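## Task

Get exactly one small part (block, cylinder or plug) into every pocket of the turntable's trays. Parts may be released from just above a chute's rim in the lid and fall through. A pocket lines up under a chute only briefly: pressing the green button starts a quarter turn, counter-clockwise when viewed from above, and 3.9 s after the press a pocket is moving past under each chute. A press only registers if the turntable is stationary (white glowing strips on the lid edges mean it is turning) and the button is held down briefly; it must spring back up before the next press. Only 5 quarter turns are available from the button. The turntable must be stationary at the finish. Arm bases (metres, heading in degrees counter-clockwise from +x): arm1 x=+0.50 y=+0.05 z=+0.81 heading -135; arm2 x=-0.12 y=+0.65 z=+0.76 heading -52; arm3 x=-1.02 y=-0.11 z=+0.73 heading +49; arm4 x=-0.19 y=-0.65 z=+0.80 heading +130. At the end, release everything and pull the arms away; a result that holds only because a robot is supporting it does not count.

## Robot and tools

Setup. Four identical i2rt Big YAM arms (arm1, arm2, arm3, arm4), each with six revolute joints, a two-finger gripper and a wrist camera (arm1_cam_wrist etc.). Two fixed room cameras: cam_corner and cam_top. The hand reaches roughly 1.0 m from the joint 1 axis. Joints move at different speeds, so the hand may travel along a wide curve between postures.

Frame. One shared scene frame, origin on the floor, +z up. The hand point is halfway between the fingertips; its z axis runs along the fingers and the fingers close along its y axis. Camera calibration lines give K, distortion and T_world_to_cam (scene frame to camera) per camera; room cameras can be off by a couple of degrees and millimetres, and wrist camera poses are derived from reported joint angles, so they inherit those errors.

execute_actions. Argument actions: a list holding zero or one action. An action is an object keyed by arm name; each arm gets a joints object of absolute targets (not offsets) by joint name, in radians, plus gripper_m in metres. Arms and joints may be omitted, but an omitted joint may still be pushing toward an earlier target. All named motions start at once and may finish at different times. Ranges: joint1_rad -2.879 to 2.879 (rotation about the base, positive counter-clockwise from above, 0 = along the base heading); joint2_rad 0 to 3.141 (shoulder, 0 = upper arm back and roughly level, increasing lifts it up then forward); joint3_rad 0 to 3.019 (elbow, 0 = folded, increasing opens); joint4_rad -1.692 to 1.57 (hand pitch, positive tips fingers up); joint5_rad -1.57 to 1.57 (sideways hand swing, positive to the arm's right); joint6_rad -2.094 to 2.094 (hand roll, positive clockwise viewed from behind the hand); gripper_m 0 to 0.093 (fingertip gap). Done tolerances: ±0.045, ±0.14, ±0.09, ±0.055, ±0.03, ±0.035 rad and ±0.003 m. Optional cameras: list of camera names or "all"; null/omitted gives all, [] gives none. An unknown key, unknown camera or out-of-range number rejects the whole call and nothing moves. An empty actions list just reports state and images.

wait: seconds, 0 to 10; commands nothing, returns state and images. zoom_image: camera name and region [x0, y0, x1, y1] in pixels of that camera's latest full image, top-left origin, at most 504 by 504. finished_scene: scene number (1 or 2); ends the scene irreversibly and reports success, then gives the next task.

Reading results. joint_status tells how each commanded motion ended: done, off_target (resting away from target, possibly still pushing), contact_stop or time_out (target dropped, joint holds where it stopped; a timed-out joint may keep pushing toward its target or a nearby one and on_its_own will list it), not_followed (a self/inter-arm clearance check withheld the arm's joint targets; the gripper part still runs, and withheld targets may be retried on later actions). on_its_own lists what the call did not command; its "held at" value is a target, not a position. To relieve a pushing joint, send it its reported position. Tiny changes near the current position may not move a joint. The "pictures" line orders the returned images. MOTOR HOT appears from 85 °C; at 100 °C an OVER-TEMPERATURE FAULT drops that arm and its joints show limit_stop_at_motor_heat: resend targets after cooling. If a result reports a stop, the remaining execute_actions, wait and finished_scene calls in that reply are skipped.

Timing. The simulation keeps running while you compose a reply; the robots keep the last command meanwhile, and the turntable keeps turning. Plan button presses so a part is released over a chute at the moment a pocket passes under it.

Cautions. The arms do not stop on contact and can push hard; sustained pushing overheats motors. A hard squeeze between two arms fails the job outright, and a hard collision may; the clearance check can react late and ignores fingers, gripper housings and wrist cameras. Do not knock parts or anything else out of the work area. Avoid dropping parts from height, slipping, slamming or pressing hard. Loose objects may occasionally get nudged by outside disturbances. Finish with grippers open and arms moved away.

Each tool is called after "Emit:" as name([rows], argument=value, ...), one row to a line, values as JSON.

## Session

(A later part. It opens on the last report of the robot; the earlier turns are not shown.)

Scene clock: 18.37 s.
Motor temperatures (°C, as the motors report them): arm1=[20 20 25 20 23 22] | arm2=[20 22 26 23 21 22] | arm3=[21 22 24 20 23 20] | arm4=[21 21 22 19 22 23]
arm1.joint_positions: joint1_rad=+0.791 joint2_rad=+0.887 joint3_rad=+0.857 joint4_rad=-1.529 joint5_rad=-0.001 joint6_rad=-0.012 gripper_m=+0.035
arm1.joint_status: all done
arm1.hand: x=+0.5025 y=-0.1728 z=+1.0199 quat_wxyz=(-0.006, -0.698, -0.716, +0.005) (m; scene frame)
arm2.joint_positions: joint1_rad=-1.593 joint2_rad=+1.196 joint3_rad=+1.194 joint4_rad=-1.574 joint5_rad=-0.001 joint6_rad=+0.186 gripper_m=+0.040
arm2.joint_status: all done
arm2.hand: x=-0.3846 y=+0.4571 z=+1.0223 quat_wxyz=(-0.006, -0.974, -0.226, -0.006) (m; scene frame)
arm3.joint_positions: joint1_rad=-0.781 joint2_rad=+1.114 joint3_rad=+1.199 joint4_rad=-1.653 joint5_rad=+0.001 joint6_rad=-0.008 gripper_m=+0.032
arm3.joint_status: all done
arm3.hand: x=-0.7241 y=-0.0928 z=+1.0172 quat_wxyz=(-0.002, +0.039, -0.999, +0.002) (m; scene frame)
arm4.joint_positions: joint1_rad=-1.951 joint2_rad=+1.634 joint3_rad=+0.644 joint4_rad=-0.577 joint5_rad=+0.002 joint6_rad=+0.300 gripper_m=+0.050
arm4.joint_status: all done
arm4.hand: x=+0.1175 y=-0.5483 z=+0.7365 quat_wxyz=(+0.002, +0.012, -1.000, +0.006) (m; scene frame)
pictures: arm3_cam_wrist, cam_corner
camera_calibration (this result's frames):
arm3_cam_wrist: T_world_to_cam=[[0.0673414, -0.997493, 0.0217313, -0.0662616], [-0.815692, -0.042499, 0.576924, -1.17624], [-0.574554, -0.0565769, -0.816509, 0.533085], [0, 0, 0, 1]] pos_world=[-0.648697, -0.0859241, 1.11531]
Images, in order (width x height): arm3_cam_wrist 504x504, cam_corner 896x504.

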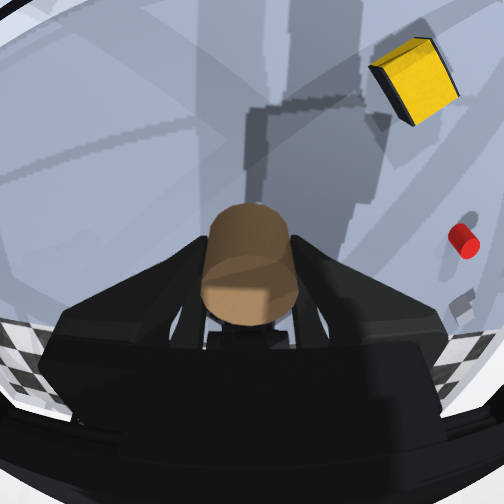

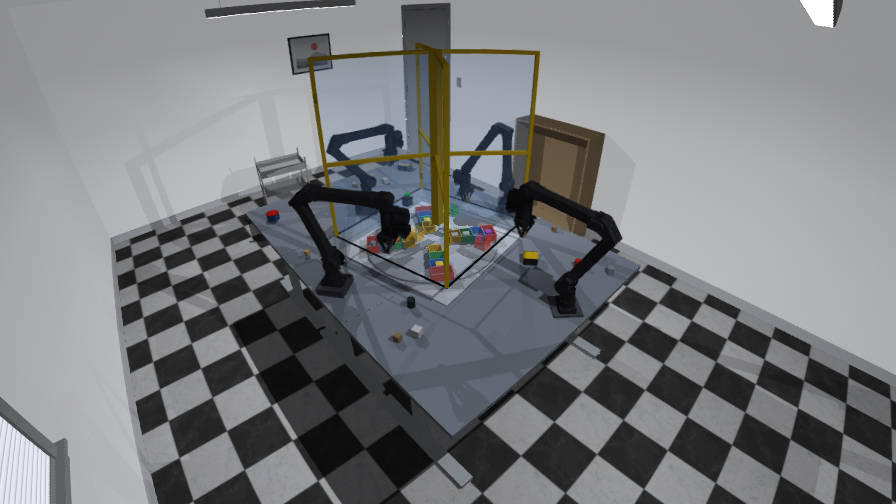

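Emit:
execute_actions([
  {"arm1": {"joints": {"joint1_rad": -0.62}}, "arm2": {"joints": {"joint1_rad": -0.766, "joint2_rad": 1.403, "joint3_rad": 1.195, "joint4_rad": -0.93, "joint6_rad": 0.0}}, "arm3": {"joints": {"joint2_rad": 1.649, "joint3_rad": 1.64, "joint4_rad": -1.549}}, "arm4": {"joints": {"gripper_m": 0.03}}},
], cameras=["arm1_cam_wrist", "arm2_cam_wrist", "arm3_cam_wrist", "cam_top"])

Emit:
execute_actions([
  {"arm4": {"joints": {"gripper_m": 0.05}}},
], cameras=[])

Scene clock: 20.77 s.
Motor temperatures (°C, as the motors report them): arm1=[20 20 25 20 23 22] | arm2=[20 22 26 23 21 22] | arm3=[21 22 24 20 23 20] | arm4=[21 21 22 19 22 23]
arm1.joint_positions: joint1_rad=-0.615 joint2_rad=+0.887 joint3_rad=+0.857 joint4_rad=-1.529 joint5_rad=+0.000 joint6_rad=-0.012 gripper_m=+0.035
arm1.joint_status: all done
arm1.hand: x=+0.2835 y=+0.0086 z=+1.0190 quat_wxyz=(-0.003, -0.996, -0.094, +0.006) (m; scene frame)
arm2.joint_positions: joint1_rad=-0.759 joint2_rad=+1.427 joint3_rad=+1.194 joint4_rad=-0.948 joint5_rad=-0.002 joint6_rad=+0.015 gripper_m=+0.040
arm2.joint_status: all done
arm2.hand: x=-0.1690 y=+0.1546 z=+0.9660 quat_wxyz=(-0.139, -0.730, -0.654, +0.142) (m; scene frame)
arm3.joint_positions: joint1_rad=-0.781 joint2_rad=+1.652 joint3_rad=+1.585 joint4_rad=-1.551 joint5_rad=+0.001 joint6_rad=-0.008 gripper_m=+0.032
arm3.joint_status: all done
arm3.hand: x=-0.5315 y=-0.0795 z=+0.9619 quat_wxyz=(+0.023, +0.039, -0.999, +0.003) (m; scene frame)
arm4.joint_positions: joint1_rad=-1.951 joint2_rad=+1.634 joint3_rad=+0.644 joint4_rad=-0.577 joint5_rad=+0.001 joint6_rad=+0.300 gripper_m=+0.040
arm4.joint_status: gripper_m off_target (ended at +0.040, target +0.030)
arm4.hand: x=+0.1175 y=-0.5482 z=+0.7365 quat_wxyz=(+0.002, +0.012, -1.000, +0.006) (m; scene frame)
pictures: arm1_cam_wrist, arm2_cam_wrist, arm3_cam_wrist, cam_top
camera_calibration (this result's frames):
arm1_cam_wrist: T_world_to_cam=[[-0.200447, 0.979546, -0.0176008, 0.0632936], [0.795166, 0.173159, 0.581143, -0.812837], [0.572305, 0.102493, -0.813611, 0.794409], [0, 0, 0, 1]] pos_world=[0.204383, -0.00267033, 1.11983]
arm2_cam_wrist: T_world_to_cam=[[-0.995449, 0.0947658, -0.010056, -0.171361], [0.0906934, 0.974467, 0.205399, -0.325188], [0.0292641, 0.203552, -0.978627, 1.04575], [0, 0, 0, 1]] pos_world=[-0.171692, 0.120258, 1.08847]
arm3_cam_wrist: T_world_to_cam=[[0.068259, -0.997429, 0.0218257, -0.0643597], [-0.786636, -0.040352, 0.616097, -1.00877], [-0.613632, -0.0592231, -0.787368, 0.550365], [0, 0, 0, 1]] pos_world=[-0.451421, -0.0723059, 1.05625]
Images, in order (width x height): arm1_cam_wrist 504x504, arm2_cam_wrist 504x504, arm3_cam_wrist 504x504, cam_top 896x504.

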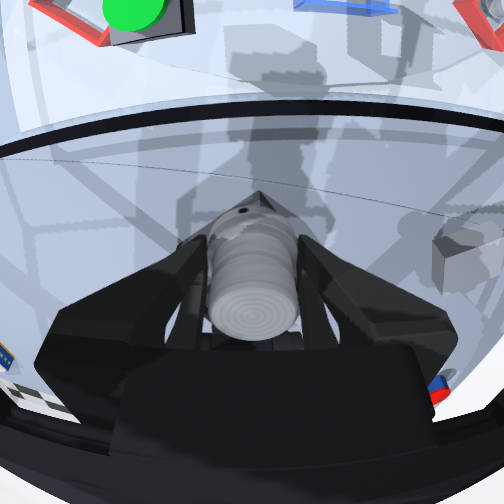

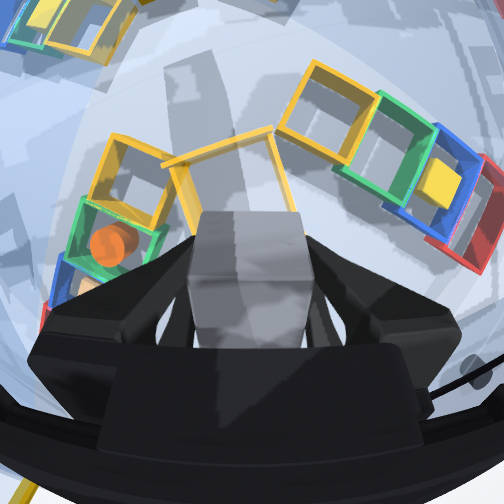

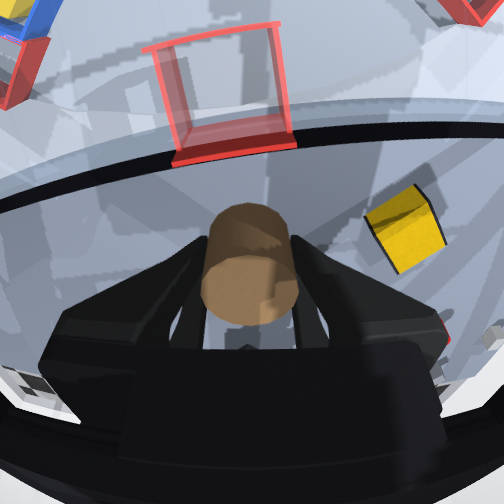

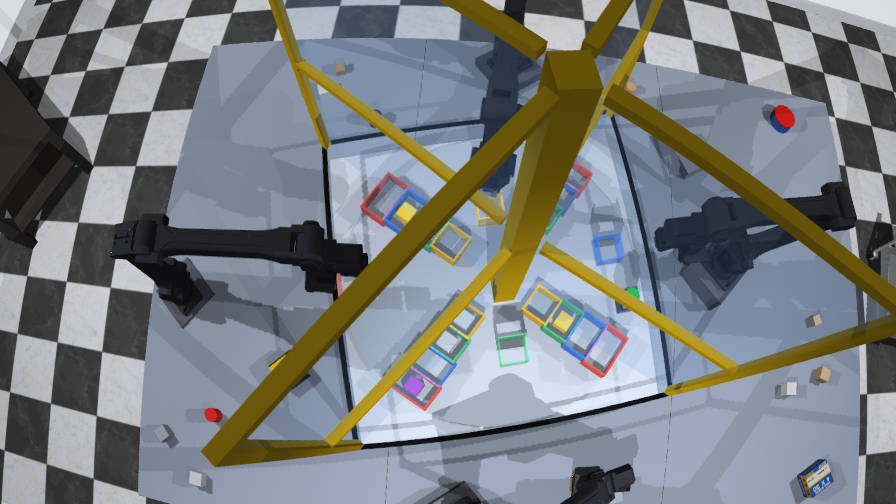

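Scene clock: 21.23 s.
Motor temperatures (°C, as the motors report them): arm1=[20 20 25 20 23 22] | arm2=[20 22 26 23 21 22] | arm3=[21 22 25 20 23 20] | arm4=[21 21 22 19 22 23]
arm1.joint_positions: joint1_rad=-0.615 joint2_rad=+0.887 joint3_rad=+0.857 joint4_rad=-1.529 joint5_rad=+0.000 joint6_rad=-0.012 gripper_m=+0.035
arm1.joint_status: not commanded
arm1.hand: x=+0.2835 y=+0.0086 z=+1.0190 quat_wxyz=(-0.003, -0.996, -0.094, +0.006) (m; scene frame)
arm2.joint_positions: joint1_rad=-0.759 joint2_rad=+1.427 joint3_rad=+1.194 joint4_rad=-0.948 joint5_rad=-0.002 joint6_rad=+0.015 gripper_m=+0.040
arm2.joint_status: not commanded
arm2.hand: x=-0.1690 y=+0.1546 z=+0.9660 quat_wxyz=(-0.139, -0.730, -0.654, +0.142) (m; scene frame)
arm3.joint_positions: joint1_rad=-0.781 joint2_rad=+1.652 joint3_rad=+1.585 joint4_rad=-1.551 joint5_rad=+0.001 joint6_rad=-0.008 gripper_m=+0.032
arm3.joint_status: not commanded
arm3.hand: x=-0.5315 y=-0.0795 z=+0.9619 quat_wxyz=(+0.023, +0.039, -0.999, +0.003) (m; scene frame)
arm4.joint_positions: joint1_rad=-1.951 joint2_rad=+1.634 joint3_rad=+0.644 joint4_rad=-0.577 joint5_rad=+0.001 joint6_rad=+0.300 gripper_m=+0.050
arm4.joint_status: all done
arm4.hand: x=+0.1175 y=-0.5482 z=+0.7365 quat_wxyz=(+0.002, +0.012, -1.000, +0.006) (m; scene frame)
pictures: none
No camera images: the call's "cameras" was empty. Leave "cameras" out to get every camera's image.

Emit:
execute_actions([
  {"arm1": {"joints": {"joint1_rad": -0.397, "joint2_rad": 1.246, "joint3_rad": 1.045, "joint4_rad": -1.34, "joint6_rad": 0.5}}, "arm2": {"joints": {"joint1_rad": -0.735, "joint2_rad": 1.555, "joint3_rad": 1.31, "joint4_rad": -1.04, "joint6_rad": -0.32}}, "arm3": {"joints": {"joint1_rad": -0.757, "joint2_rad": 1.73, "joint4_rad": -1.40}}, "arm4": {"joints": {"gripper_m": 0.02}}},
], cameras=["arm1_cam_wrist", "arm2_cam_wrist", "arm3_cam_wrist", "cam_corner"])

Scene clock: 24.83 s.
Motor temperatures (°C, as the motors report them): arm1=[20 20 26 20 23 22] | arm2=[20 22 27 23 21 22] | arm3=[21 22 25 20 23 20] | arm4=[21 21 22 19 22 23]
arm1.joint_positions: joint1_rad=-0.398 joint2_rad=+1.262 joint3_rad=+0.995 joint4_rad=-1.351 joint5_rad=+0.000 joint6_rad=+0.486 gripper_m=+0.035
arm1.joint_status: all done
arm1.hand: x=+0.1967 y=-0.0791 z=+0.9754 quat_wxyz=(+0.008, -0.999, +0.046, -0.021) (m; scene frame)
arm2.joint_positions: joint1_rad=-0.739 joint2_rad=+1.549 joint3_rad=+1.256 joint4_rad=-1.031 joint5_rad=-0.003 joint6_rad=-0.304 gripper_m=+0.040
arm2.joint_status: all done
arm2.hand: x=-0.1593 y=+0.1460 z=+0.9283 quat_wxyz=(-0.077, -0.617, -0.777, +0.102) (m; scene frame)
arm3.joint_positions: joint1_rad=-0.759 joint2_rad=+1.719 joint3_rad=+1.592 joint4_rad=-1.410 joint5_rad=+0.001 joint6_rad=-0.008 gripper_m=+0.032
arm3.joint_status: all done
arm3.hand: x=-0.4901 y=-0.0651 z=+0.9312 quat_wxyz=(-0.017, +0.050, -0.999, +0.001) (m; scene frame)
arm4.joint_positions: joint1_rad=-1.951 joint2_rad=+1.634 joint3_rad=+0.644 joint4_rad=-0.577 joint5_rad=+0.001 joint6_rad=+0.301 gripper_m=+0.040
arm4.joint_status: gripper_m off_target (ended at +0.040, target +0.020)
arm4.hand: x=+0.1175 y=-0.5482 z=+0.7365 quat_wxyz=(+0.002, +0.012, -1.000, +0.006) (m; scene frame)
pictures: arm1_cam_wrist, arm2_cam_wrist, arm3_cam_wrist, cam_corner
camera_calibration (this result's frames):
arm1_cam_wrist: T_world_to_cam=[[0.0787394, 0.99689, 0.00333916, 0.0570922], [0.77841, -0.0635746, 0.624529, -0.761046], [0.622799, -0.0465758, -0.780994, 0.764035], [0, 0, 0, 1]] pos_world=[0.11207, -0.0697123, 1.07181]
arm2_cam_wrist: T_world_to_cam=[[-0.970352, -0.231396, 0.0698119, -0.183858], [-0.193338, 0.916451, 0.350339, -0.481236], [-0.145046, 0.326454, -0.934018, 0.923228], [0, 0, 0, 1]] pos_world=[-0.137538, 0.0970933, 1.04374]
arm3_cam_wrist: T_world_to_cam=[[0.0884306, -0.995847, 0.021668, -0.0420112], [-0.832105, -0.0618983, 0.551153, -0.919983], [-0.547523, -0.0667688, -0.834123, 0.627884], [0, 0, 0, 1]] pos_world=[-0.418027, -0.056859, 1.03169]
Images, in order (width x height): arm1_cam_wrist 504x504, arm2_cam_wrist 504x504, arm3_cam_wrist 504x504, cam_corner 896x504.

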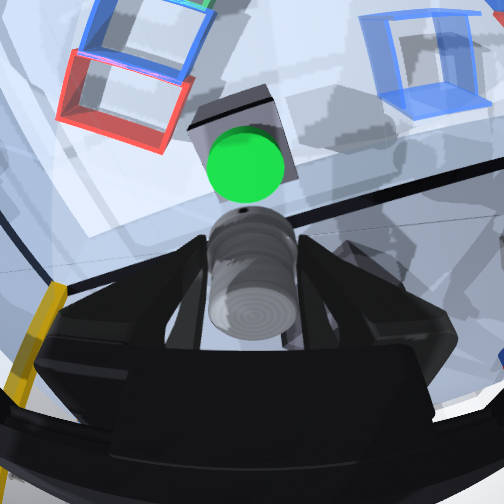

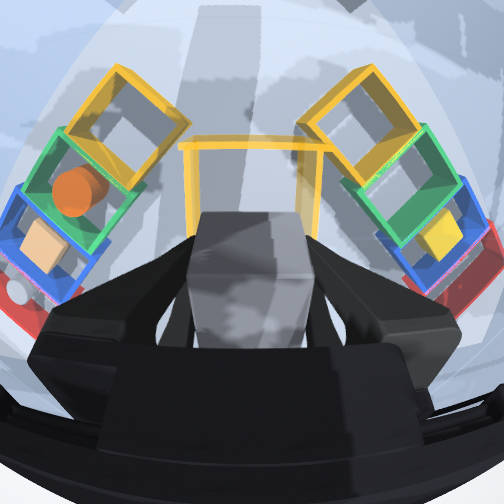

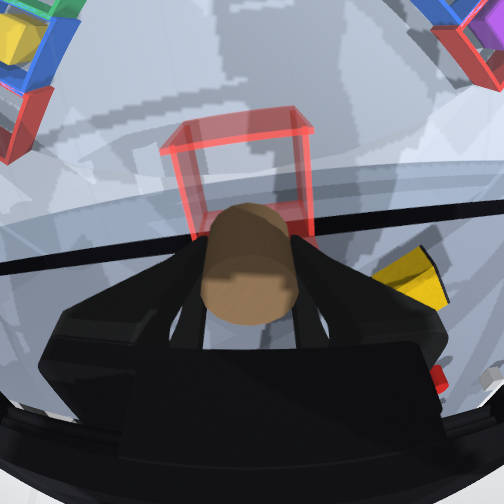

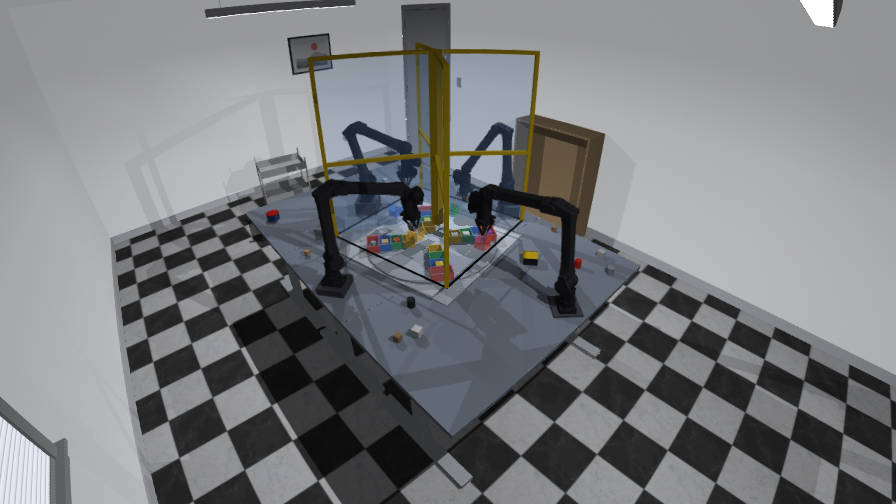

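Emit:
execute_actions([
  {"arm1": {"joints": {"joint1_rad": -0.80, "joint2_rad": 1.36, "joint4_rad": -1.21}}, "arm2": {"joints": {"joint1_rad": -0.722, "joint4_rad": -0.942}}, "arm3": {"joints": {"joint2_rad": 1.76}}, "arm4": {"joints": {"joint1_rad": -1.7, "joint2_rad": 1.124, "joint3_rad": 1.02, "joint4_rad": -1.426}}},
], cameras=["arm1_cam_wrist", "arm2_cam_wrist", "arm3_cam_wrist"])

Scene clock: 27.90 s.
Motor temperatures (°C, as the motors report them): arm1=[20 20 27 20 23 22] | arm2=[20 22 28 23 21 22] | arm3=[21 23 26 20 23 20] | arm4=[21 21 22 19 22 23]
arm1.joint_positions: joint1_rad=-0.804 joint2_rad=+1.378 joint3_rad=+0.995 joint4_rad=-1.224 joint5_rad=+0.000 joint6_rad=+0.488 gripper_m=+0.035
arm1.joint_status: all done
arm1.hand: x=+0.1385 y=+0.0511 z=+0.9360 quat_wxyz=(+0.002, -0.969, +0.247, -0.018) (m; scene frame)
arm2.joint_positions: joint1_rad=-0.728 joint2_rad=+1.549 joint3_rad=+1.256 joint4_rad=-0.959 joint5_rad=-0.002 joint6_rad=-0.305 gripper_m=+0.040
arm2.joint_status: all done
arm2.hand: x=-0.1545 y=+0.1286 z=+0.9335 quat_wxyz=(-0.098, -0.609, -0.776, +0.131) (m; scene frame)
arm3.joint_positions: joint1_rad=-0.759 joint2_rad=+1.736 joint3_rad=+1.592 joint4_rad=-1.410 joint5_rad=+0.001 joint6_rad=-0.008 gripper_m=+0.032
arm3.joint_status: all done
arm3.hand: x=-0.4890 y=-0.0651 z=+0.9227 quat_wxyz=(-0.009, +0.050, -0.999, +0.002) (m; scene frame)
arm4.joint_positions: joint1_rad=-1.691 joint2_rad=+1.110 joint3_rad=+1.009 joint4_rad=-1.417 joint5_rad=+0.001 joint6_rad=+0.301 gripper_m=+0.040
arm4.joint_status: all done
arm4.hand: x=+0.0690 y=-0.4785 z=+1.0130 quat_wxyz=(-0.019, +0.141, -0.990, -0.006) (m; scene frame)
pictures: arm1_cam_wrist, arm2_cam_wrist, arm3_cam_wrist
camera_calibration (this result's frames):
arm1_cam_wrist: T_world_to_cam=[[0.467348, 0.884073, -0.00107052, -0.111915], [0.695267, -0.366791, 0.618117, -0.649903], [0.546068, -0.28962, -0.786086, 0.803353], [0, 0, 0, 1]] pos_world=[0.0654745, 0.0932293, 1.0331]
arm2_cam_wrist: T_world_to_cam=[[-0.967254, -0.236542, 0.0920166, -0.203154], [-0.202084, 0.937086, 0.284661, -0.408913], [-0.153562, 0.256744, -0.954202, 0.9609], [0, 0, 0, 1]] pos_world=[-0.131579, 0.0884267, 1.05199]
arm3_cam_wrist: T_world_to_cam=[[0.0887436, -0.995818, 0.0217153, -0.0417362], [-0.822779, -0.0610007, 0.565078, -0.922555], [-0.56139, -0.068014, -0.824752, 0.605837], [0, 0, 0, 1]] pos_world=[-0.415244, -0.0566327, 1.02189]
Images, in order (width x height): arm1_cam_wrist 504x504, arm2_cam_wrist 504x504, arm3_cam_wrist 504x504.

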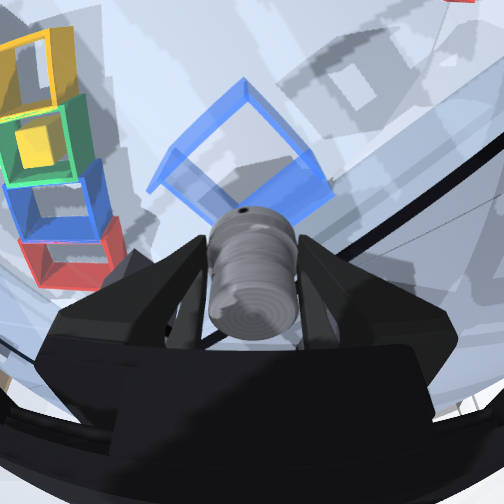

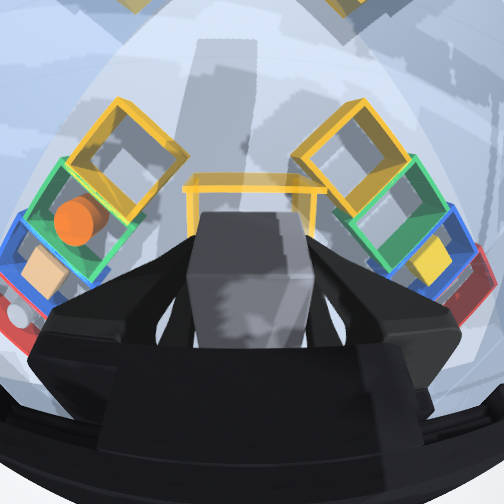

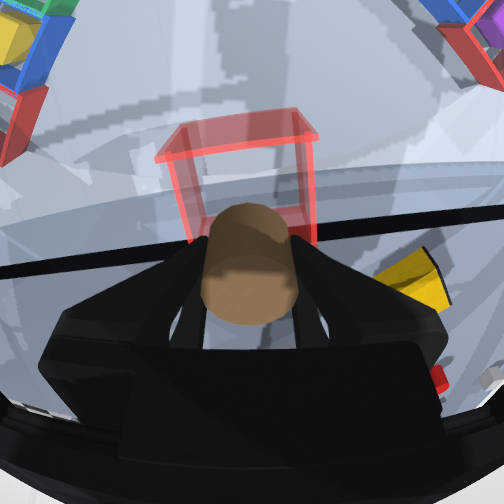

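Emit:
zoom_image(camera="arm2_cam_wrist", region=[150, 150, 360, 300])

Region (150, 150, 360, 300) of arm2_cam_wrist's 504x504 image, scaled by 2.400, with more detail than that image has; it fills the top 360 rows of this view, and the rest is white.

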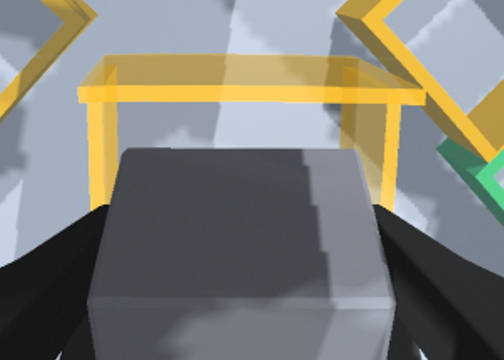

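Emit:
execute_actions([
  {"arm1": {"joints": {"joint1_rad": -0.421, "joint2_rad": 1.295, "joint4_rad": -1.31}}, "arm2": {"joints": {"joint1_rad": -0.742, "joint3_rad": 1.472, "joint4_rad": -1.22}}, "arm3": {"joints": {"joint2_rad": 1.775}}, "arm4": {"joints": {"joint1_rad": -0.90, "joint2_rad": 1.52, "joint3_rad": 1.29, "joint4_rad": -1.28, "joint6_rad": -0.44}}},
], cameras=["arm1_cam_wrist", "arm2_cam_wrist", "arm4_cam_wrist"])

Scene clock: 30.90 s.
Motor temperatures (°C, as the motors report them): arm1=[20 20 27 20 23 22] | arm2=[20 22 29 23 21 22] | arm3=[21 23 26 20 23 20] | arm4=[21 21 23 19 22 23]
arm1.joint_positions: joint1_rad=-0.420 joint2_rad=+1.304 joint3_rad=+0.995 joint4_rad=-1.294 joint5_rad=+0.000 joint6_rad=+0.488 gripper_m=+0.035
arm1.joint_status: all done
arm1.hand: x=+0.1799 y=-0.0779 z=+0.9617 quat_wxyz=(+0.004, -0.998, +0.058, -0.015) (m; scene frame)
arm2.joint_positions: joint1_rad=-0.736 joint2_rad=+1.556 joint3_rad=+1.424 joint4_rad=-1.211 joint5_rad=-0.002 joint6_rad=-0.305 gripper_m=+0.040
arm2.joint_status: all done
arm2.hand: x=-0.1588 y=+0.1356 z=+0.9872 quat_wxyz=(-0.072, -0.616, -0.779, +0.095) (m; scene frame)
arm3.joint_positions: joint1_rad=-0.759 joint2_rad=+1.750 joint3_rad=+1.592 joint4_rad=-1.410 joint5_rad=+0.001 joint6_rad=-0.008 gripper_m=+0.032
arm3.joint_status: all done
arm3.hand: x=-0.4882 y=-0.0650 z=+0.9156 quat_wxyz=(-0.002, +0.050, -0.999, +0.002) (m; scene frame)
arm4.joint_positions: joint1_rad=-0.891 joint2_rad=+1.519 joint3_rad=+1.251 joint4_rad=-1.288 joint5_rad=+0.001 joint6_rad=-0.429 gripper_m=+0.040
arm4.joint_status: all done
arm4.hand: x=-0.1052 y=-0.2140 z=+0.9610 quat_wxyz=(+0.001, +0.787, -0.617, -0.003) (m; scene frame)
pictures: arm1_cam_wrist, arm2_cam_wrist, arm4_cam_wrist
camera_calibration (this result's frames):
arm1_cam_wrist: T_world_to_cam=[[0.102353, 0.994743, -0.00321354, 0.0591486], [0.784999, -0.0787863, 0.614467, -0.732052], [0.610983, -0.0654149, -0.788936, 0.772078], [0, 0, 0, 1]] pos_world=[0.0968793, -0.0660079, 1.05913]
arm2_cam_wrist: T_world_to_cam=[[-0.969404, -0.236778, 0.0647456, -0.183985], [-0.19754, 0.909068, 0.366842, -0.50819], [-0.145718, 0.342828, -0.928028, 0.973457], [0, 0, 0, 1]] pos_world=[-0.136893, 0.0846874, 1.10173]
arm4_cam_wrist: T_world_to_cam=[[0.972679, 0.232006, -0.00826641, 0.158535], [0.193139, -0.788949, 0.583316, -0.70325], [0.128811, -0.568976, -0.812203, 0.796182], [0, 0, 0, 1]] pos_world=[-0.120935, -0.138601, 1.05819]
Images, in order (width x height): arm1_cam_wrist 504x504, arm2_cam_wrist 504x504, arm4_cam_wrist 504x504.

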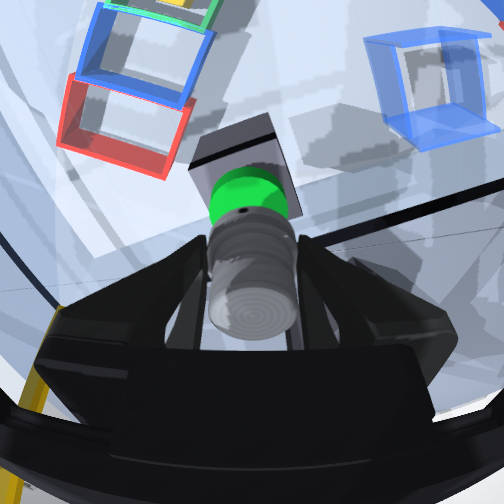

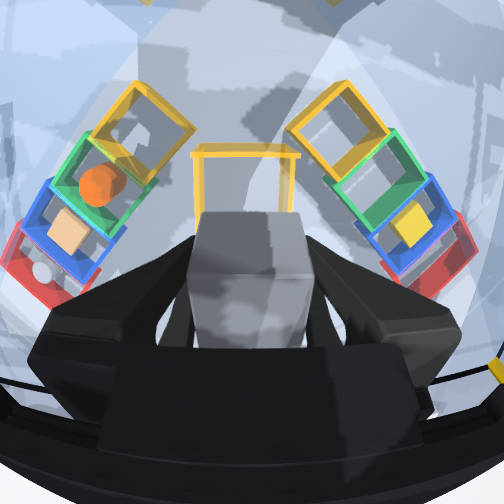

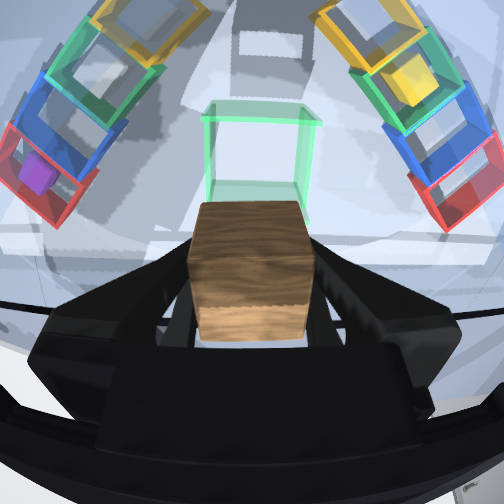

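Emit:
zoom_image(camera="arm4_cam_wrist", region=[0, 0, 340, 240])

Emit:
zoom_image(camera="arm4_cam_wrist", region=[290, 0, 504, 240])

Region (0, 0, 340, 240) of arm4_cam_wrist's 504x504 image, scaled by 1.482, with more detail than that image has; it fills the top 356 rows of this view, and the rest is white.

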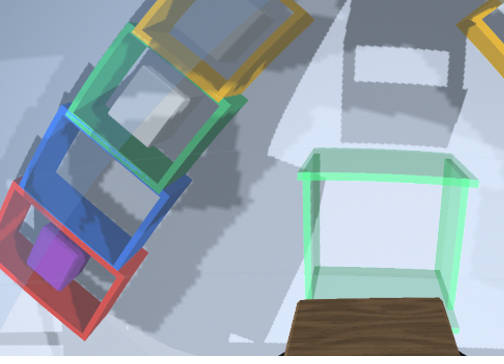

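Region (290, 0, 504, 240) of arm4_cam_wrist's 504x504 image, scaled by 2.100, with more detail than that image has; it fills the left 449 columns of this view, and the rest is white.

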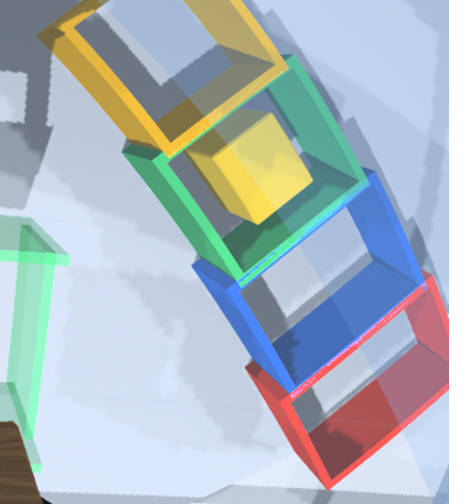

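Emit:
execute_actions([
  {"arm1": {"joints": {"joint2_rad": 1.355}}, "arm2": {"joints": {"joint2_rad": 1.665, "gripper_m": 0.025}}, "arm3": {"joints": {"gripper_m": 0.017}}, "arm4": {"joints": {"joint1_rad": -0.9, "joint2_rad": 1.595, "joint3_rad": 1.2, "joint4_rad": -1.157, "joint6_rad": -0.37, "gripper_m": 0.025}}},
])

Scene clock: 33.03 s.
Motor temperatures (°C, as the motors report them): arm1=[20 20 28 20 23 22] | arm2=[20 22 29 23 21 22] | arm3=[21 23 27 20 23 20] | arm4=[21 21 23 19 22 23]
arm1.joint_positions: joint1_rad=-0.420 joint2_rad=+1.361 joint3_rad=+0.995 joint4_rad=-1.294 joint5_rad=+0.000 joint6_rad=+0.488 gripper_m=+0.035
arm1.joint_status: all done
arm1.hand: x=+0.1793 y=-0.0782 z=+0.9433 quat_wxyz=(+0.016, -0.997, +0.057, -0.041) (m; scene frame)
arm2.joint_positions: joint1_rad=-0.736 joint2_rad=+1.678 joint3_rad=+1.424 joint4_rad=-1.211 joint5_rad=-0.002 joint6_rad=-0.305 gripper_m=+0.040
arm2.joint_status: gripper_m off_target (ended at +0.040, target +0.025); the others done
arm2.hand: x=-0.1587 y=+0.1278 z=+0.9258 quat_wxyz=(-0.037, -0.619, -0.783, +0.044) (m; scene frame)
arm3.joint_positions: joint1_rad=-0.759 joint2_rad=+1.750 joint3_rad=+1.592 joint4_rad=-1.410 joint5_rad=+0.001 joint6_rad=-0.008 gripper_m=+0.032
arm3.joint_status: gripper_m off_target (ended at +0.032, target +0.017)
arm3.hand: x=-0.4882 y=-0.0650 z=+0.9156 quat_wxyz=(-0.002, +0.050, -0.999, +0.002) (m; scene frame)
arm4.joint_positions: joint1_rad=-0.891 joint2_rad=+1.595 joint3_rad=+1.191 joint4_rad=-1.168 joint5_rad=+0.001 joint6_rad=-0.380 gripper_m=+0.040
arm4.joint_status: gripper_m off_target (ended at +0.040, target +0.025); the others done
arm4.hand: x=-0.1043 y=-0.2069 z=+0.9070 quat_wxyz=(+0.008, +0.772, -0.636, +0.001) (m; scene frame)
pictures: arm1_cam_wrist, arm2_cam_wrist, arm3_cam_wrist, arm4_cam_wrist, cam_corner, cam_top
camera_calibration (this result's frames):
arm1_cam_wrist: T_world_to_cam=[[0.101589, 0.994562, 0.0229474, 0.0349377], [0.751219, -0.0918139, 0.653637, -0.752157], [0.652189, -0.0491636, -0.756461, 0.72117], [0, 0, 0, 1]] pos_world=[0.0911462, -0.0683509, 1.03637]
arm2_cam_wrist: T_world_to_cam=[[-0.969491, -0.243659, 0.0267806, -0.14576], [-0.202321, 0.857087, 0.473781, -0.571652], [-0.138394, 0.453908, -0.880235, 0.861892], [0, 0, 0, 1]] pos_world=[-0.13769, 0.06322, 1.03341]
arm3_cam_wrist: T_world_to_cam=[[0.0890003, -0.995794, 0.0217501, -0.0415072], [-0.814977, -0.0602509, 0.576353, -0.924384], [-0.572618, -0.0690214, -0.816912, 0.587769], [0, 0, 0, 1]] pos_world=[-0.41309, -0.0564589, 1.01383]
arm4_cam_wrist: T_world_to_cam=[[0.982857, 0.183812, -0.014305, 0.152076], [0.156042, -0.78802, 0.595546, -0.681098], [0.0981958, -0.587569, -0.803194, 0.741055], [0, 0, 0, 1]] pos_world=[-0.115958, -0.129251, 1.00301]
Images, in order (width x height): arm1_cam_wrist 504x504, arm2_cam_wrist 504x504, arm3_cam_wrist 504x504, arm4_cam_wrist 504x504, cam_corner 896x504, cam_top 896x504.

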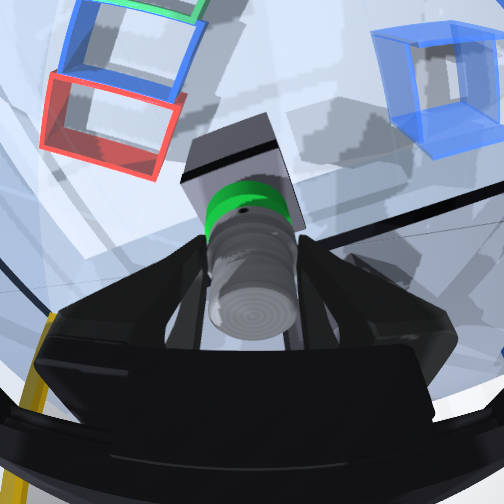

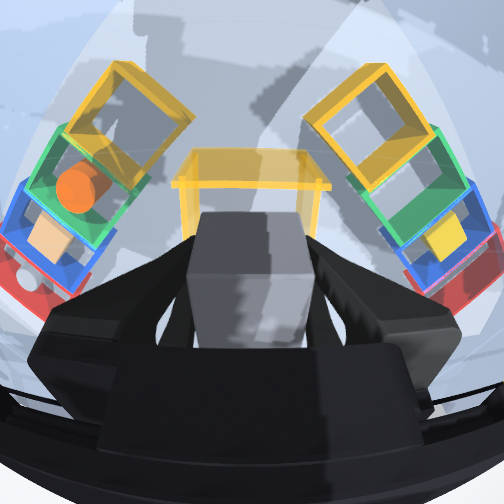

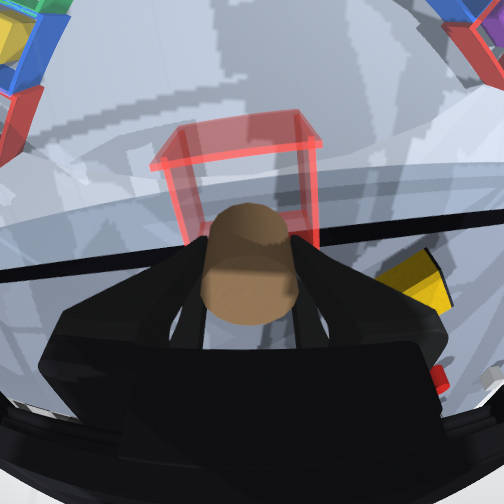

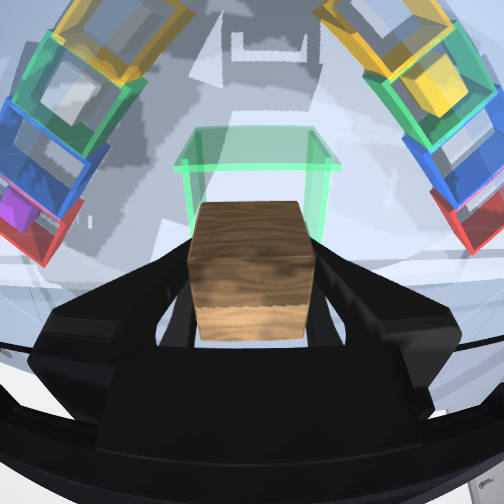

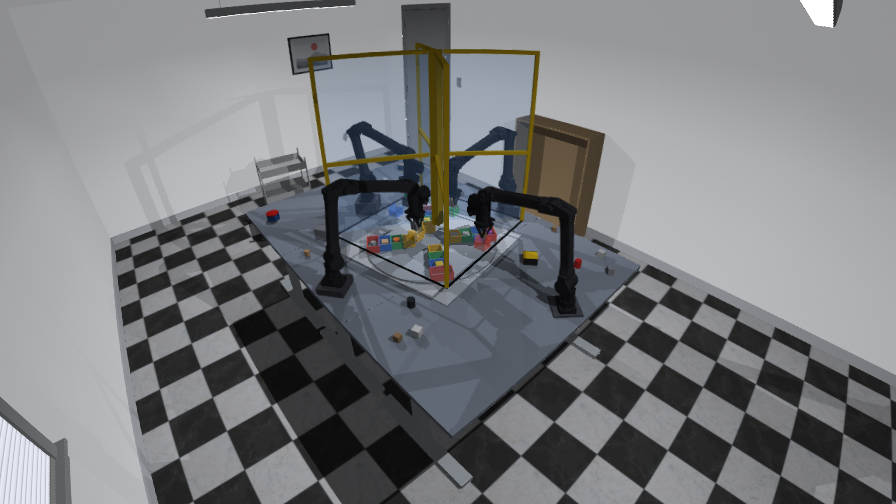

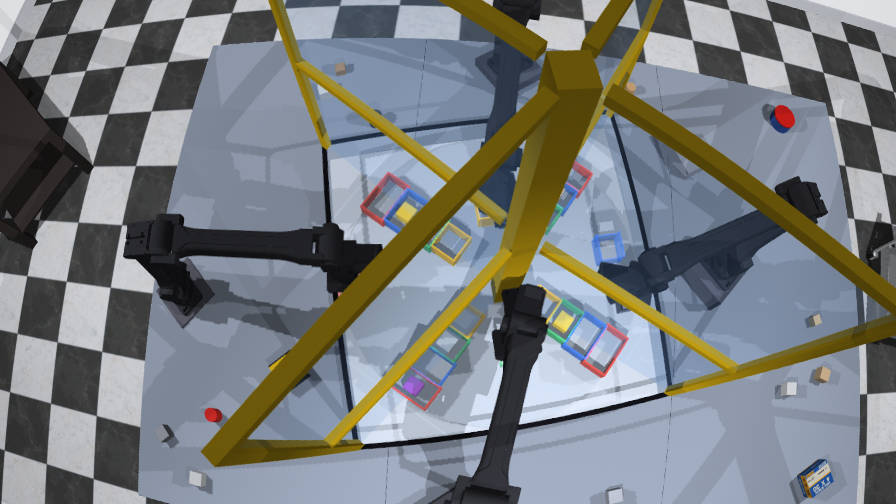

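Emit:
zoom_image(camera="arm2_cam_wrist", region=[150, 130, 360, 300])

Emit:
zoom_image(camera="arm4_cam_wrist", region=[150, 110, 360, 280])

Region (150, 130, 360, 300) of arm2_cam_wrist's 504x504 image, scaled by 2.400, with more detail than that image has; it fills the top 408 rows of this view, and the rest is white.

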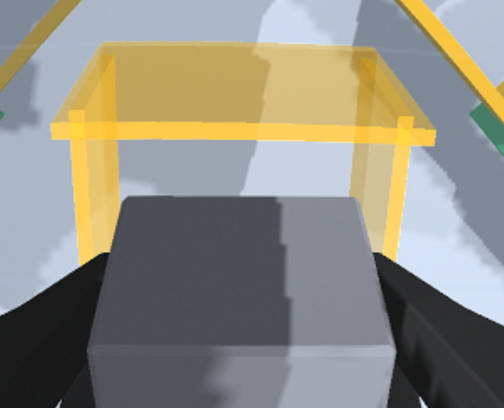

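Region (150, 110, 360, 280) of arm4_cam_wrist's 504x504 image, scaled by 2.400, with more detail than that image has; it fills the top 408 rows of this view, and the rest is white.

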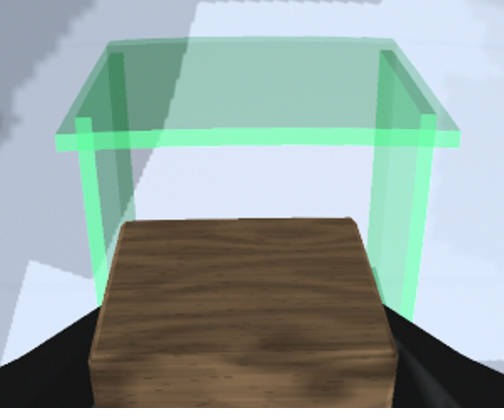

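Emit:
execute_actions(actions=[], cameras=[])

Emit:
execute_actions([
  {"arm1": {"joints": {"joint2_rad": 1.45}}, "arm2": {"joints": {"joint4_rad": -1.24}}, "arm4": {"joints": {"joint1_rad": -0.908}}},
], cameras=["arm1_cam_wrist", "arm2_cam_wrist"])

Emit:
execute_actions([
  {"arm1": {"joints": {"joint1_rad": -0.80, "joint2_rad": 1.35, "joint4_rad": -1.175}}},
], cameras=["arm2_cam_wrist"])

Emit:
execute_actions([
  {"arm1": {"joints": {"joint2_rad": 1.435, "gripper_m": 0.02}}},
], cameras=["arm1_cam_wrist", "arm2_cam_wrist"])

Scene clock: 33.77 s.
Motor temperatures (°C, as the motors report them): arm1=[20 20 28 20 23 22] | arm2=[20 22 29 23 21 22] | arm3=[21 23 27 20 23 20] | arm4=[21 21 23 19 22 23]
arm1.joint_positions: joint1_rad=-0.420 joint2_rad=+1.361 joint3_rad=+0.995 joint4_rad=-1.294 joint5_rad=+0.000 joint6_rad=+0.488 gripper_m=+0.035
arm1.joint_status: all done
arm1.hand: x=+0.1793 y=-0.0782 z=+0.9433 quat_wxyz=(+0.016, -0.997, +0.057, -0.041) (m; scene frame)
arm2.joint_positions: joint1_rad=-0.736 joint2_rad=+1.678 joint3_rad=+1.424 joint4_rad=-1.211 joint5_rad=-0.002 joint6_rad=-0.305 gripper_m=+0.040
arm2.joint_status: gripper_m off_target (ended at +0.040, target +0.025); the others done
arm2.hand: x=-0.1587 y=+0.1278 z=+0.9258 quat_wxyz=(-0.037, -0.619, -0.783, +0.044) (m; scene frame)
arm3.joint_positions: joint1_rad=-0.759 joint2_rad=+1.750 joint3_rad=+1.592 joint4_rad=-1.410 joint5_rad=+0.001 joint6_rad=-0.008 gripper_m=+0.032
arm3.joint_status: gripper_m off_target (ended at +0.032, target +0.017)
arm3.hand: x=-0.4882 y=-0.0650 z=+0.9156 quat_wxyz=(-0.002, +0.050, -0.999, +0.002) (m; scene frame)
arm4.joint_positions: joint1_rad=-0.891 joint2_rad=+1.595 joint3_rad=+1.191 joint4_rad=-1.168 joint5_rad=+0.001 joint6_rad=-0.380 gripper_m=+0.040
arm4.joint_status: gripper_m off_target (ended at +0.040, target +0.025); the others done
arm4.hand: x=-0.1043 y=-0.2069 z=+0.9070 quat_wxyz=(+0.008, +0.772, -0.636, +0.001) (m; scene frame)
pictures: none
No camera images: the call's "cameras" was empty. Leave "cameras" out to get every camera's image.

Scene clock: 34.47 s.
Motor temperatures (°C, as the motors report them): arm1=[20 20 28 20 23 22] | arm2=[20 22 29 23 21 22] | arm3=[21 23 27 20 23 20] | arm4=[21 21 23 19 22 23]
arm1.joint_positions: joint1_rad=-0.420 joint2_rad=+1.421 joint3_rad=+1.014 joint4_rad=-1.307 joint5_rad=-0.003 joint6_rad=+0.488 gripper_m=+0.035
arm1.joint_status: all done
arm1.hand: x=+0.1757 y=-0.0802 z=+0.9303 quat_wxyz=(+0.026, -0.996, +0.057, -0.066) (m; scene frame)
arm2.joint_positions: joint1_rad=-0.736 joint2_rad=+1.678 joint3_rad=+1.424 joint4_rad=-1.230 joint5_rad=-0.002 joint6_rad=-0.305 gripper_m=+0.040
arm2.joint_status: all done
arm2.hand: x=-0.1584 y=+0.1323 z=+0.9253 quat_wxyz=(-0.032, -0.619, -0.784, +0.036) (m; scene frame)
arm3.joint_positions: joint1_rad=-0.759 joint2_rad=+1.750 joint3_rad=+1.592 joint4_rad=-1.410 joint5_rad=+0.001 joint6_rad=-0.008 gripper_m=+0.032
arm3.joint_status: not commanded
arm3.hand: x=-0.4882 y=-0.0650 z=+0.9156 quat_wxyz=(-0.002, +0.050, -0.999, +0.002) (m; scene frame)
arm4.joint_positions: joint1_rad=-0.900 joint2_rad=+1.595 joint3_rad=+1.191 joint4_rad=-1.168 joint5_rad=+0.001 joint6_rad=-0.380 gripper_m=+0.040
arm4.joint_status: all done
arm4.hand: x=-0.1006 y=-0.2076 z=+0.9070 quat_wxyz=(+0.008, +0.769, -0.639, +0.001) (m; scene frame)
pictures: arm1_cam_wrist, arm2_cam_wrist
camera_calibration (this result's frames):
arm1_cam_wrist: T_world_to_cam=[[0.0999134, 0.993965, 0.0452836, 0.0170083], [0.716666, -0.103461, 0.6897, -0.769582], [0.690223, -0.036457, -0.722678, 0.676514], [0, 0, 0, 1]] pos_world=[0.0828884, -0.0718637, 1.01891]
arm2_cam_wrist: T_world_to_cam=[[-0.969475, -0.244293, 0.0209582, -0.138846], [-0.20312, 0.848068, 0.489412, -0.588663], [-0.137334, 0.470215, -0.871801, 0.84965], [0, 0, 0, 1]] pos_world=[-0.137491, 0.0657886, 1.03173]
Images, in order (width x height): arm1_cam_wrist 504x504, arm2_cam_wrist 504x504.

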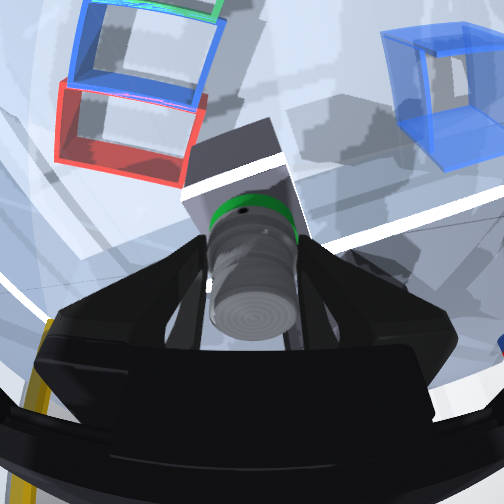

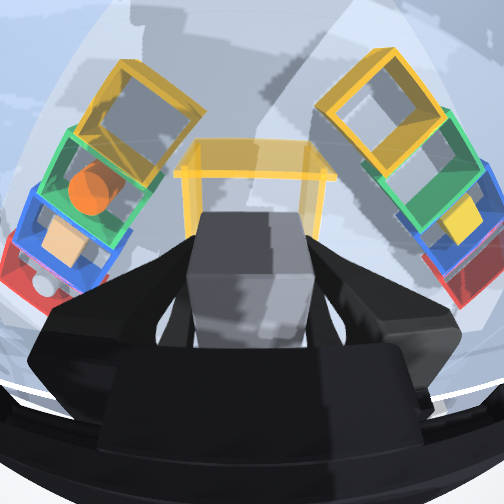

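Scene clock: 35.47 s.
Motor temperatures (°C, as the motors report them): arm1=[20 20 28 20 23 22] | arm2=[20 22 29 23 21 22] | arm3=[21 23 27 20 23 20] | arm4=[21 21 23 19 22 23]
arm1.joint_positions: joint1_rad=-0.804 joint2_rad=+1.366 joint3_rad=+1.014 joint4_rad=-1.191 joint5_rad=-0.001 joint6_rad=+0.488 gripper_m=+0.035
arm1.joint_status: all done
arm1.hand: x=+0.1232 y=+0.0514 z=+0.9469 quat_wxyz=(-0.006, -0.969, +0.247, +0.013) (m; scene frame)
arm2.joint_positions: joint1_rad=-0.736 joint2_rad=+1.678 joint3_rad=+1.424 joint4_rad=-1.230 joint5_rad=-0.002 joint6_rad=-0.305 gripper_m=+0.040
arm2.joint_status: not commanded
arm2.hand: x=-0.1584 y=+0.1323 z=+0.9253 quat_wxyz=(-0.032, -0.619, -0.784, +0.036) (m; scene frame)
arm3.joint_positions: joint1_rad=-0.759 joint2_rad=+1.750 joint3_rad=+1.592 joint4_rad=-1.410 joint5_rad=+0.001 joint6_rad=-0.008 gripper_m=+0.032
arm3.joint_status: not commanded
arm3.hand: x=-0.4882 y=-0.0650 z=+0.9156 quat_wxyz=(-0.002, +0.050, -0.999, +0.002) (m; scene frame)
arm4.joint_positions: joint1_rad=-0.900 joint2_rad=+1.595 joint3_rad=+1.191 joint4_rad=-1.168 joint5_rad=+0.001 joint6_rad=-0.380 gripper_m=+0.040
arm4.joint_status: not commanded
arm4.hand: x=-0.1006 y=-0.2076 z=+0.9070 quat_wxyz=(+0.008, +0.769, -0.639, +0.001) (m; scene frame)
pictures: arm2_cam_wrist
camera_calibration (this result's frames):
arm2_cam_wrist: T_world_to_cam=[[-0.969475, -0.244293, 0.0209582, -0.138846], [-0.20312, 0.848068, 0.489412, -0.588663], [-0.137334, 0.470215, -0.871801, 0.84965], [0, 0, 0, 1]] pos_world=[-0.137491, 0.0657886, 1.03173]
Images, in order (width x height): arm2_cam_wrist 504x504.

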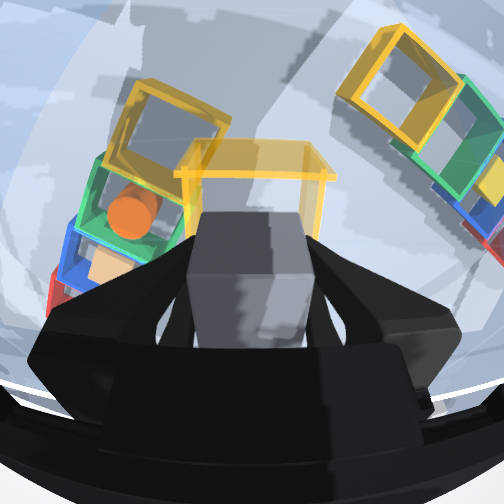

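Scene clock: 36.33 s.
Motor temperatures (°C, as the motors report them): arm1=[20 20 28 20 23 22] | arm2=[20 22 30 23 21 22] | arm3=[21 23 27 20 23 20] | arm4=[21 21 23 19 22 23]
arm1.joint_positions: joint1_rad=-0.804 joint2_rad=+1.446 joint3_rad=+1.014 joint4_rad=-1.191 joint5_rad=-0.001 joint6_rad=+0.488 gripper_m=+0.035
arm1.joint_status: gripper_m off_target (ended at +0.035, target +0.020); the others done
arm1.hand: x=+0.1237 y=+0.0512 z=+0.9185 quat_wxyz=(+0.004, -0.969, +0.247, -0.026) (m; scene frame)
arm2.joint_positions: joint1_rad=-0.736 joint2_rad=+1.678 joint3_rad=+1.424 joint4_rad=-1.230 joint5_rad=-0.002 joint6_rad=-0.305 gripper_m=+0.040
arm2.joint_status: not commanded
arm2.hand: x=-0.1584 y=+0.1323 z=+0.9253 quat_wxyz=(-0.032, -0.619, -0.784, +0.036) (m; scene frame)
arm3.joint_positions: joint1_rad=-0.759 joint2_rad=+1.750 joint3_rad=+1.592 joint4_rad=-1.410 joint5_rad=+0.001 joint6_rad=-0.008 gripper_m=+0.032
arm3.joint_status: not commanded
arm3.hand: x=-0.4882 y=-0.0650 z=+0.9156 quat_wxyz=(-0.002, +0.050, -0.999, +0.002) (m; scene frame)
arm4.joint_positions: joint1_rad=-0.900 joint2_rad=+1.595 joint3_rad=+1.191 joint4_rad=-1.168 joint5_rad=+0.001 joint6_rad=-0.380 gripper_m=+0.040
arm4.joint_status: not commanded
arm4.hand: x=-0.1006 y=-0.2076 z=+0.9070 quat_wxyz=(+0.008, +0.769, -0.639, +0.001) (m; scene frame)
pictures: arm1_cam_wrist, arm2_cam_wrist
camera_calibration (this result's frames):
arm1_cam_wrist: T_world_to_cam=[[0.467935, 0.883743, 0.0059385, -0.11162], [0.685014, -0.366939, 0.629374, -0.637693], [0.558383, -0.290438, -0.77708, 0.787955], [0, 0, 0, 1]] pos_world=[0.0490789, 0.0935013, 1.01431]
arm2_cam_wrist: T_world_to_cam=[[-0.969475, -0.244293, 0.0209582, -0.138846], [-0.20312, 0.848068, 0.489412, -0.588663], [-0.137334, 0.470215, -0.871801, 0.84965], [0, 0, 0, 1]] pos_world=[-0.137491, 0.0657886, 1.03173]
Images, in order (width x height): arm1_cam_wrist 504x504, arm2_cam_wrist 504x504.

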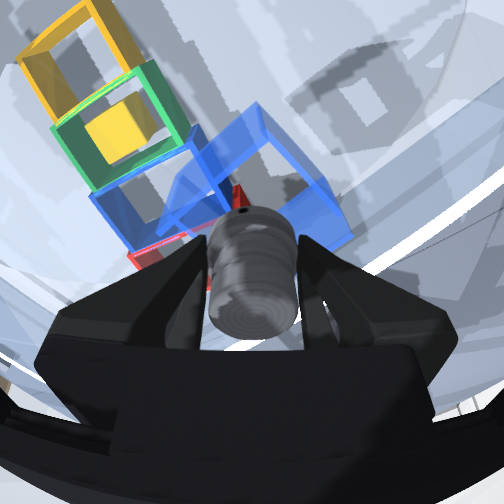

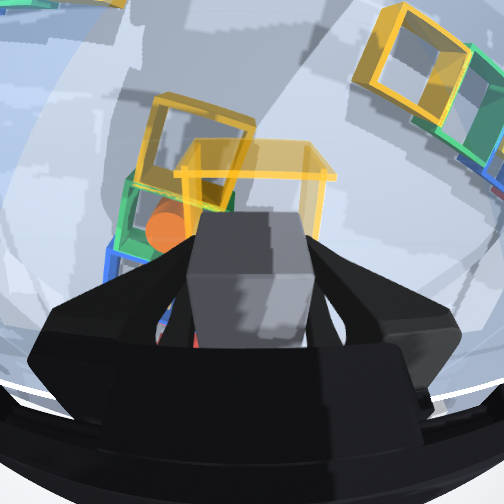

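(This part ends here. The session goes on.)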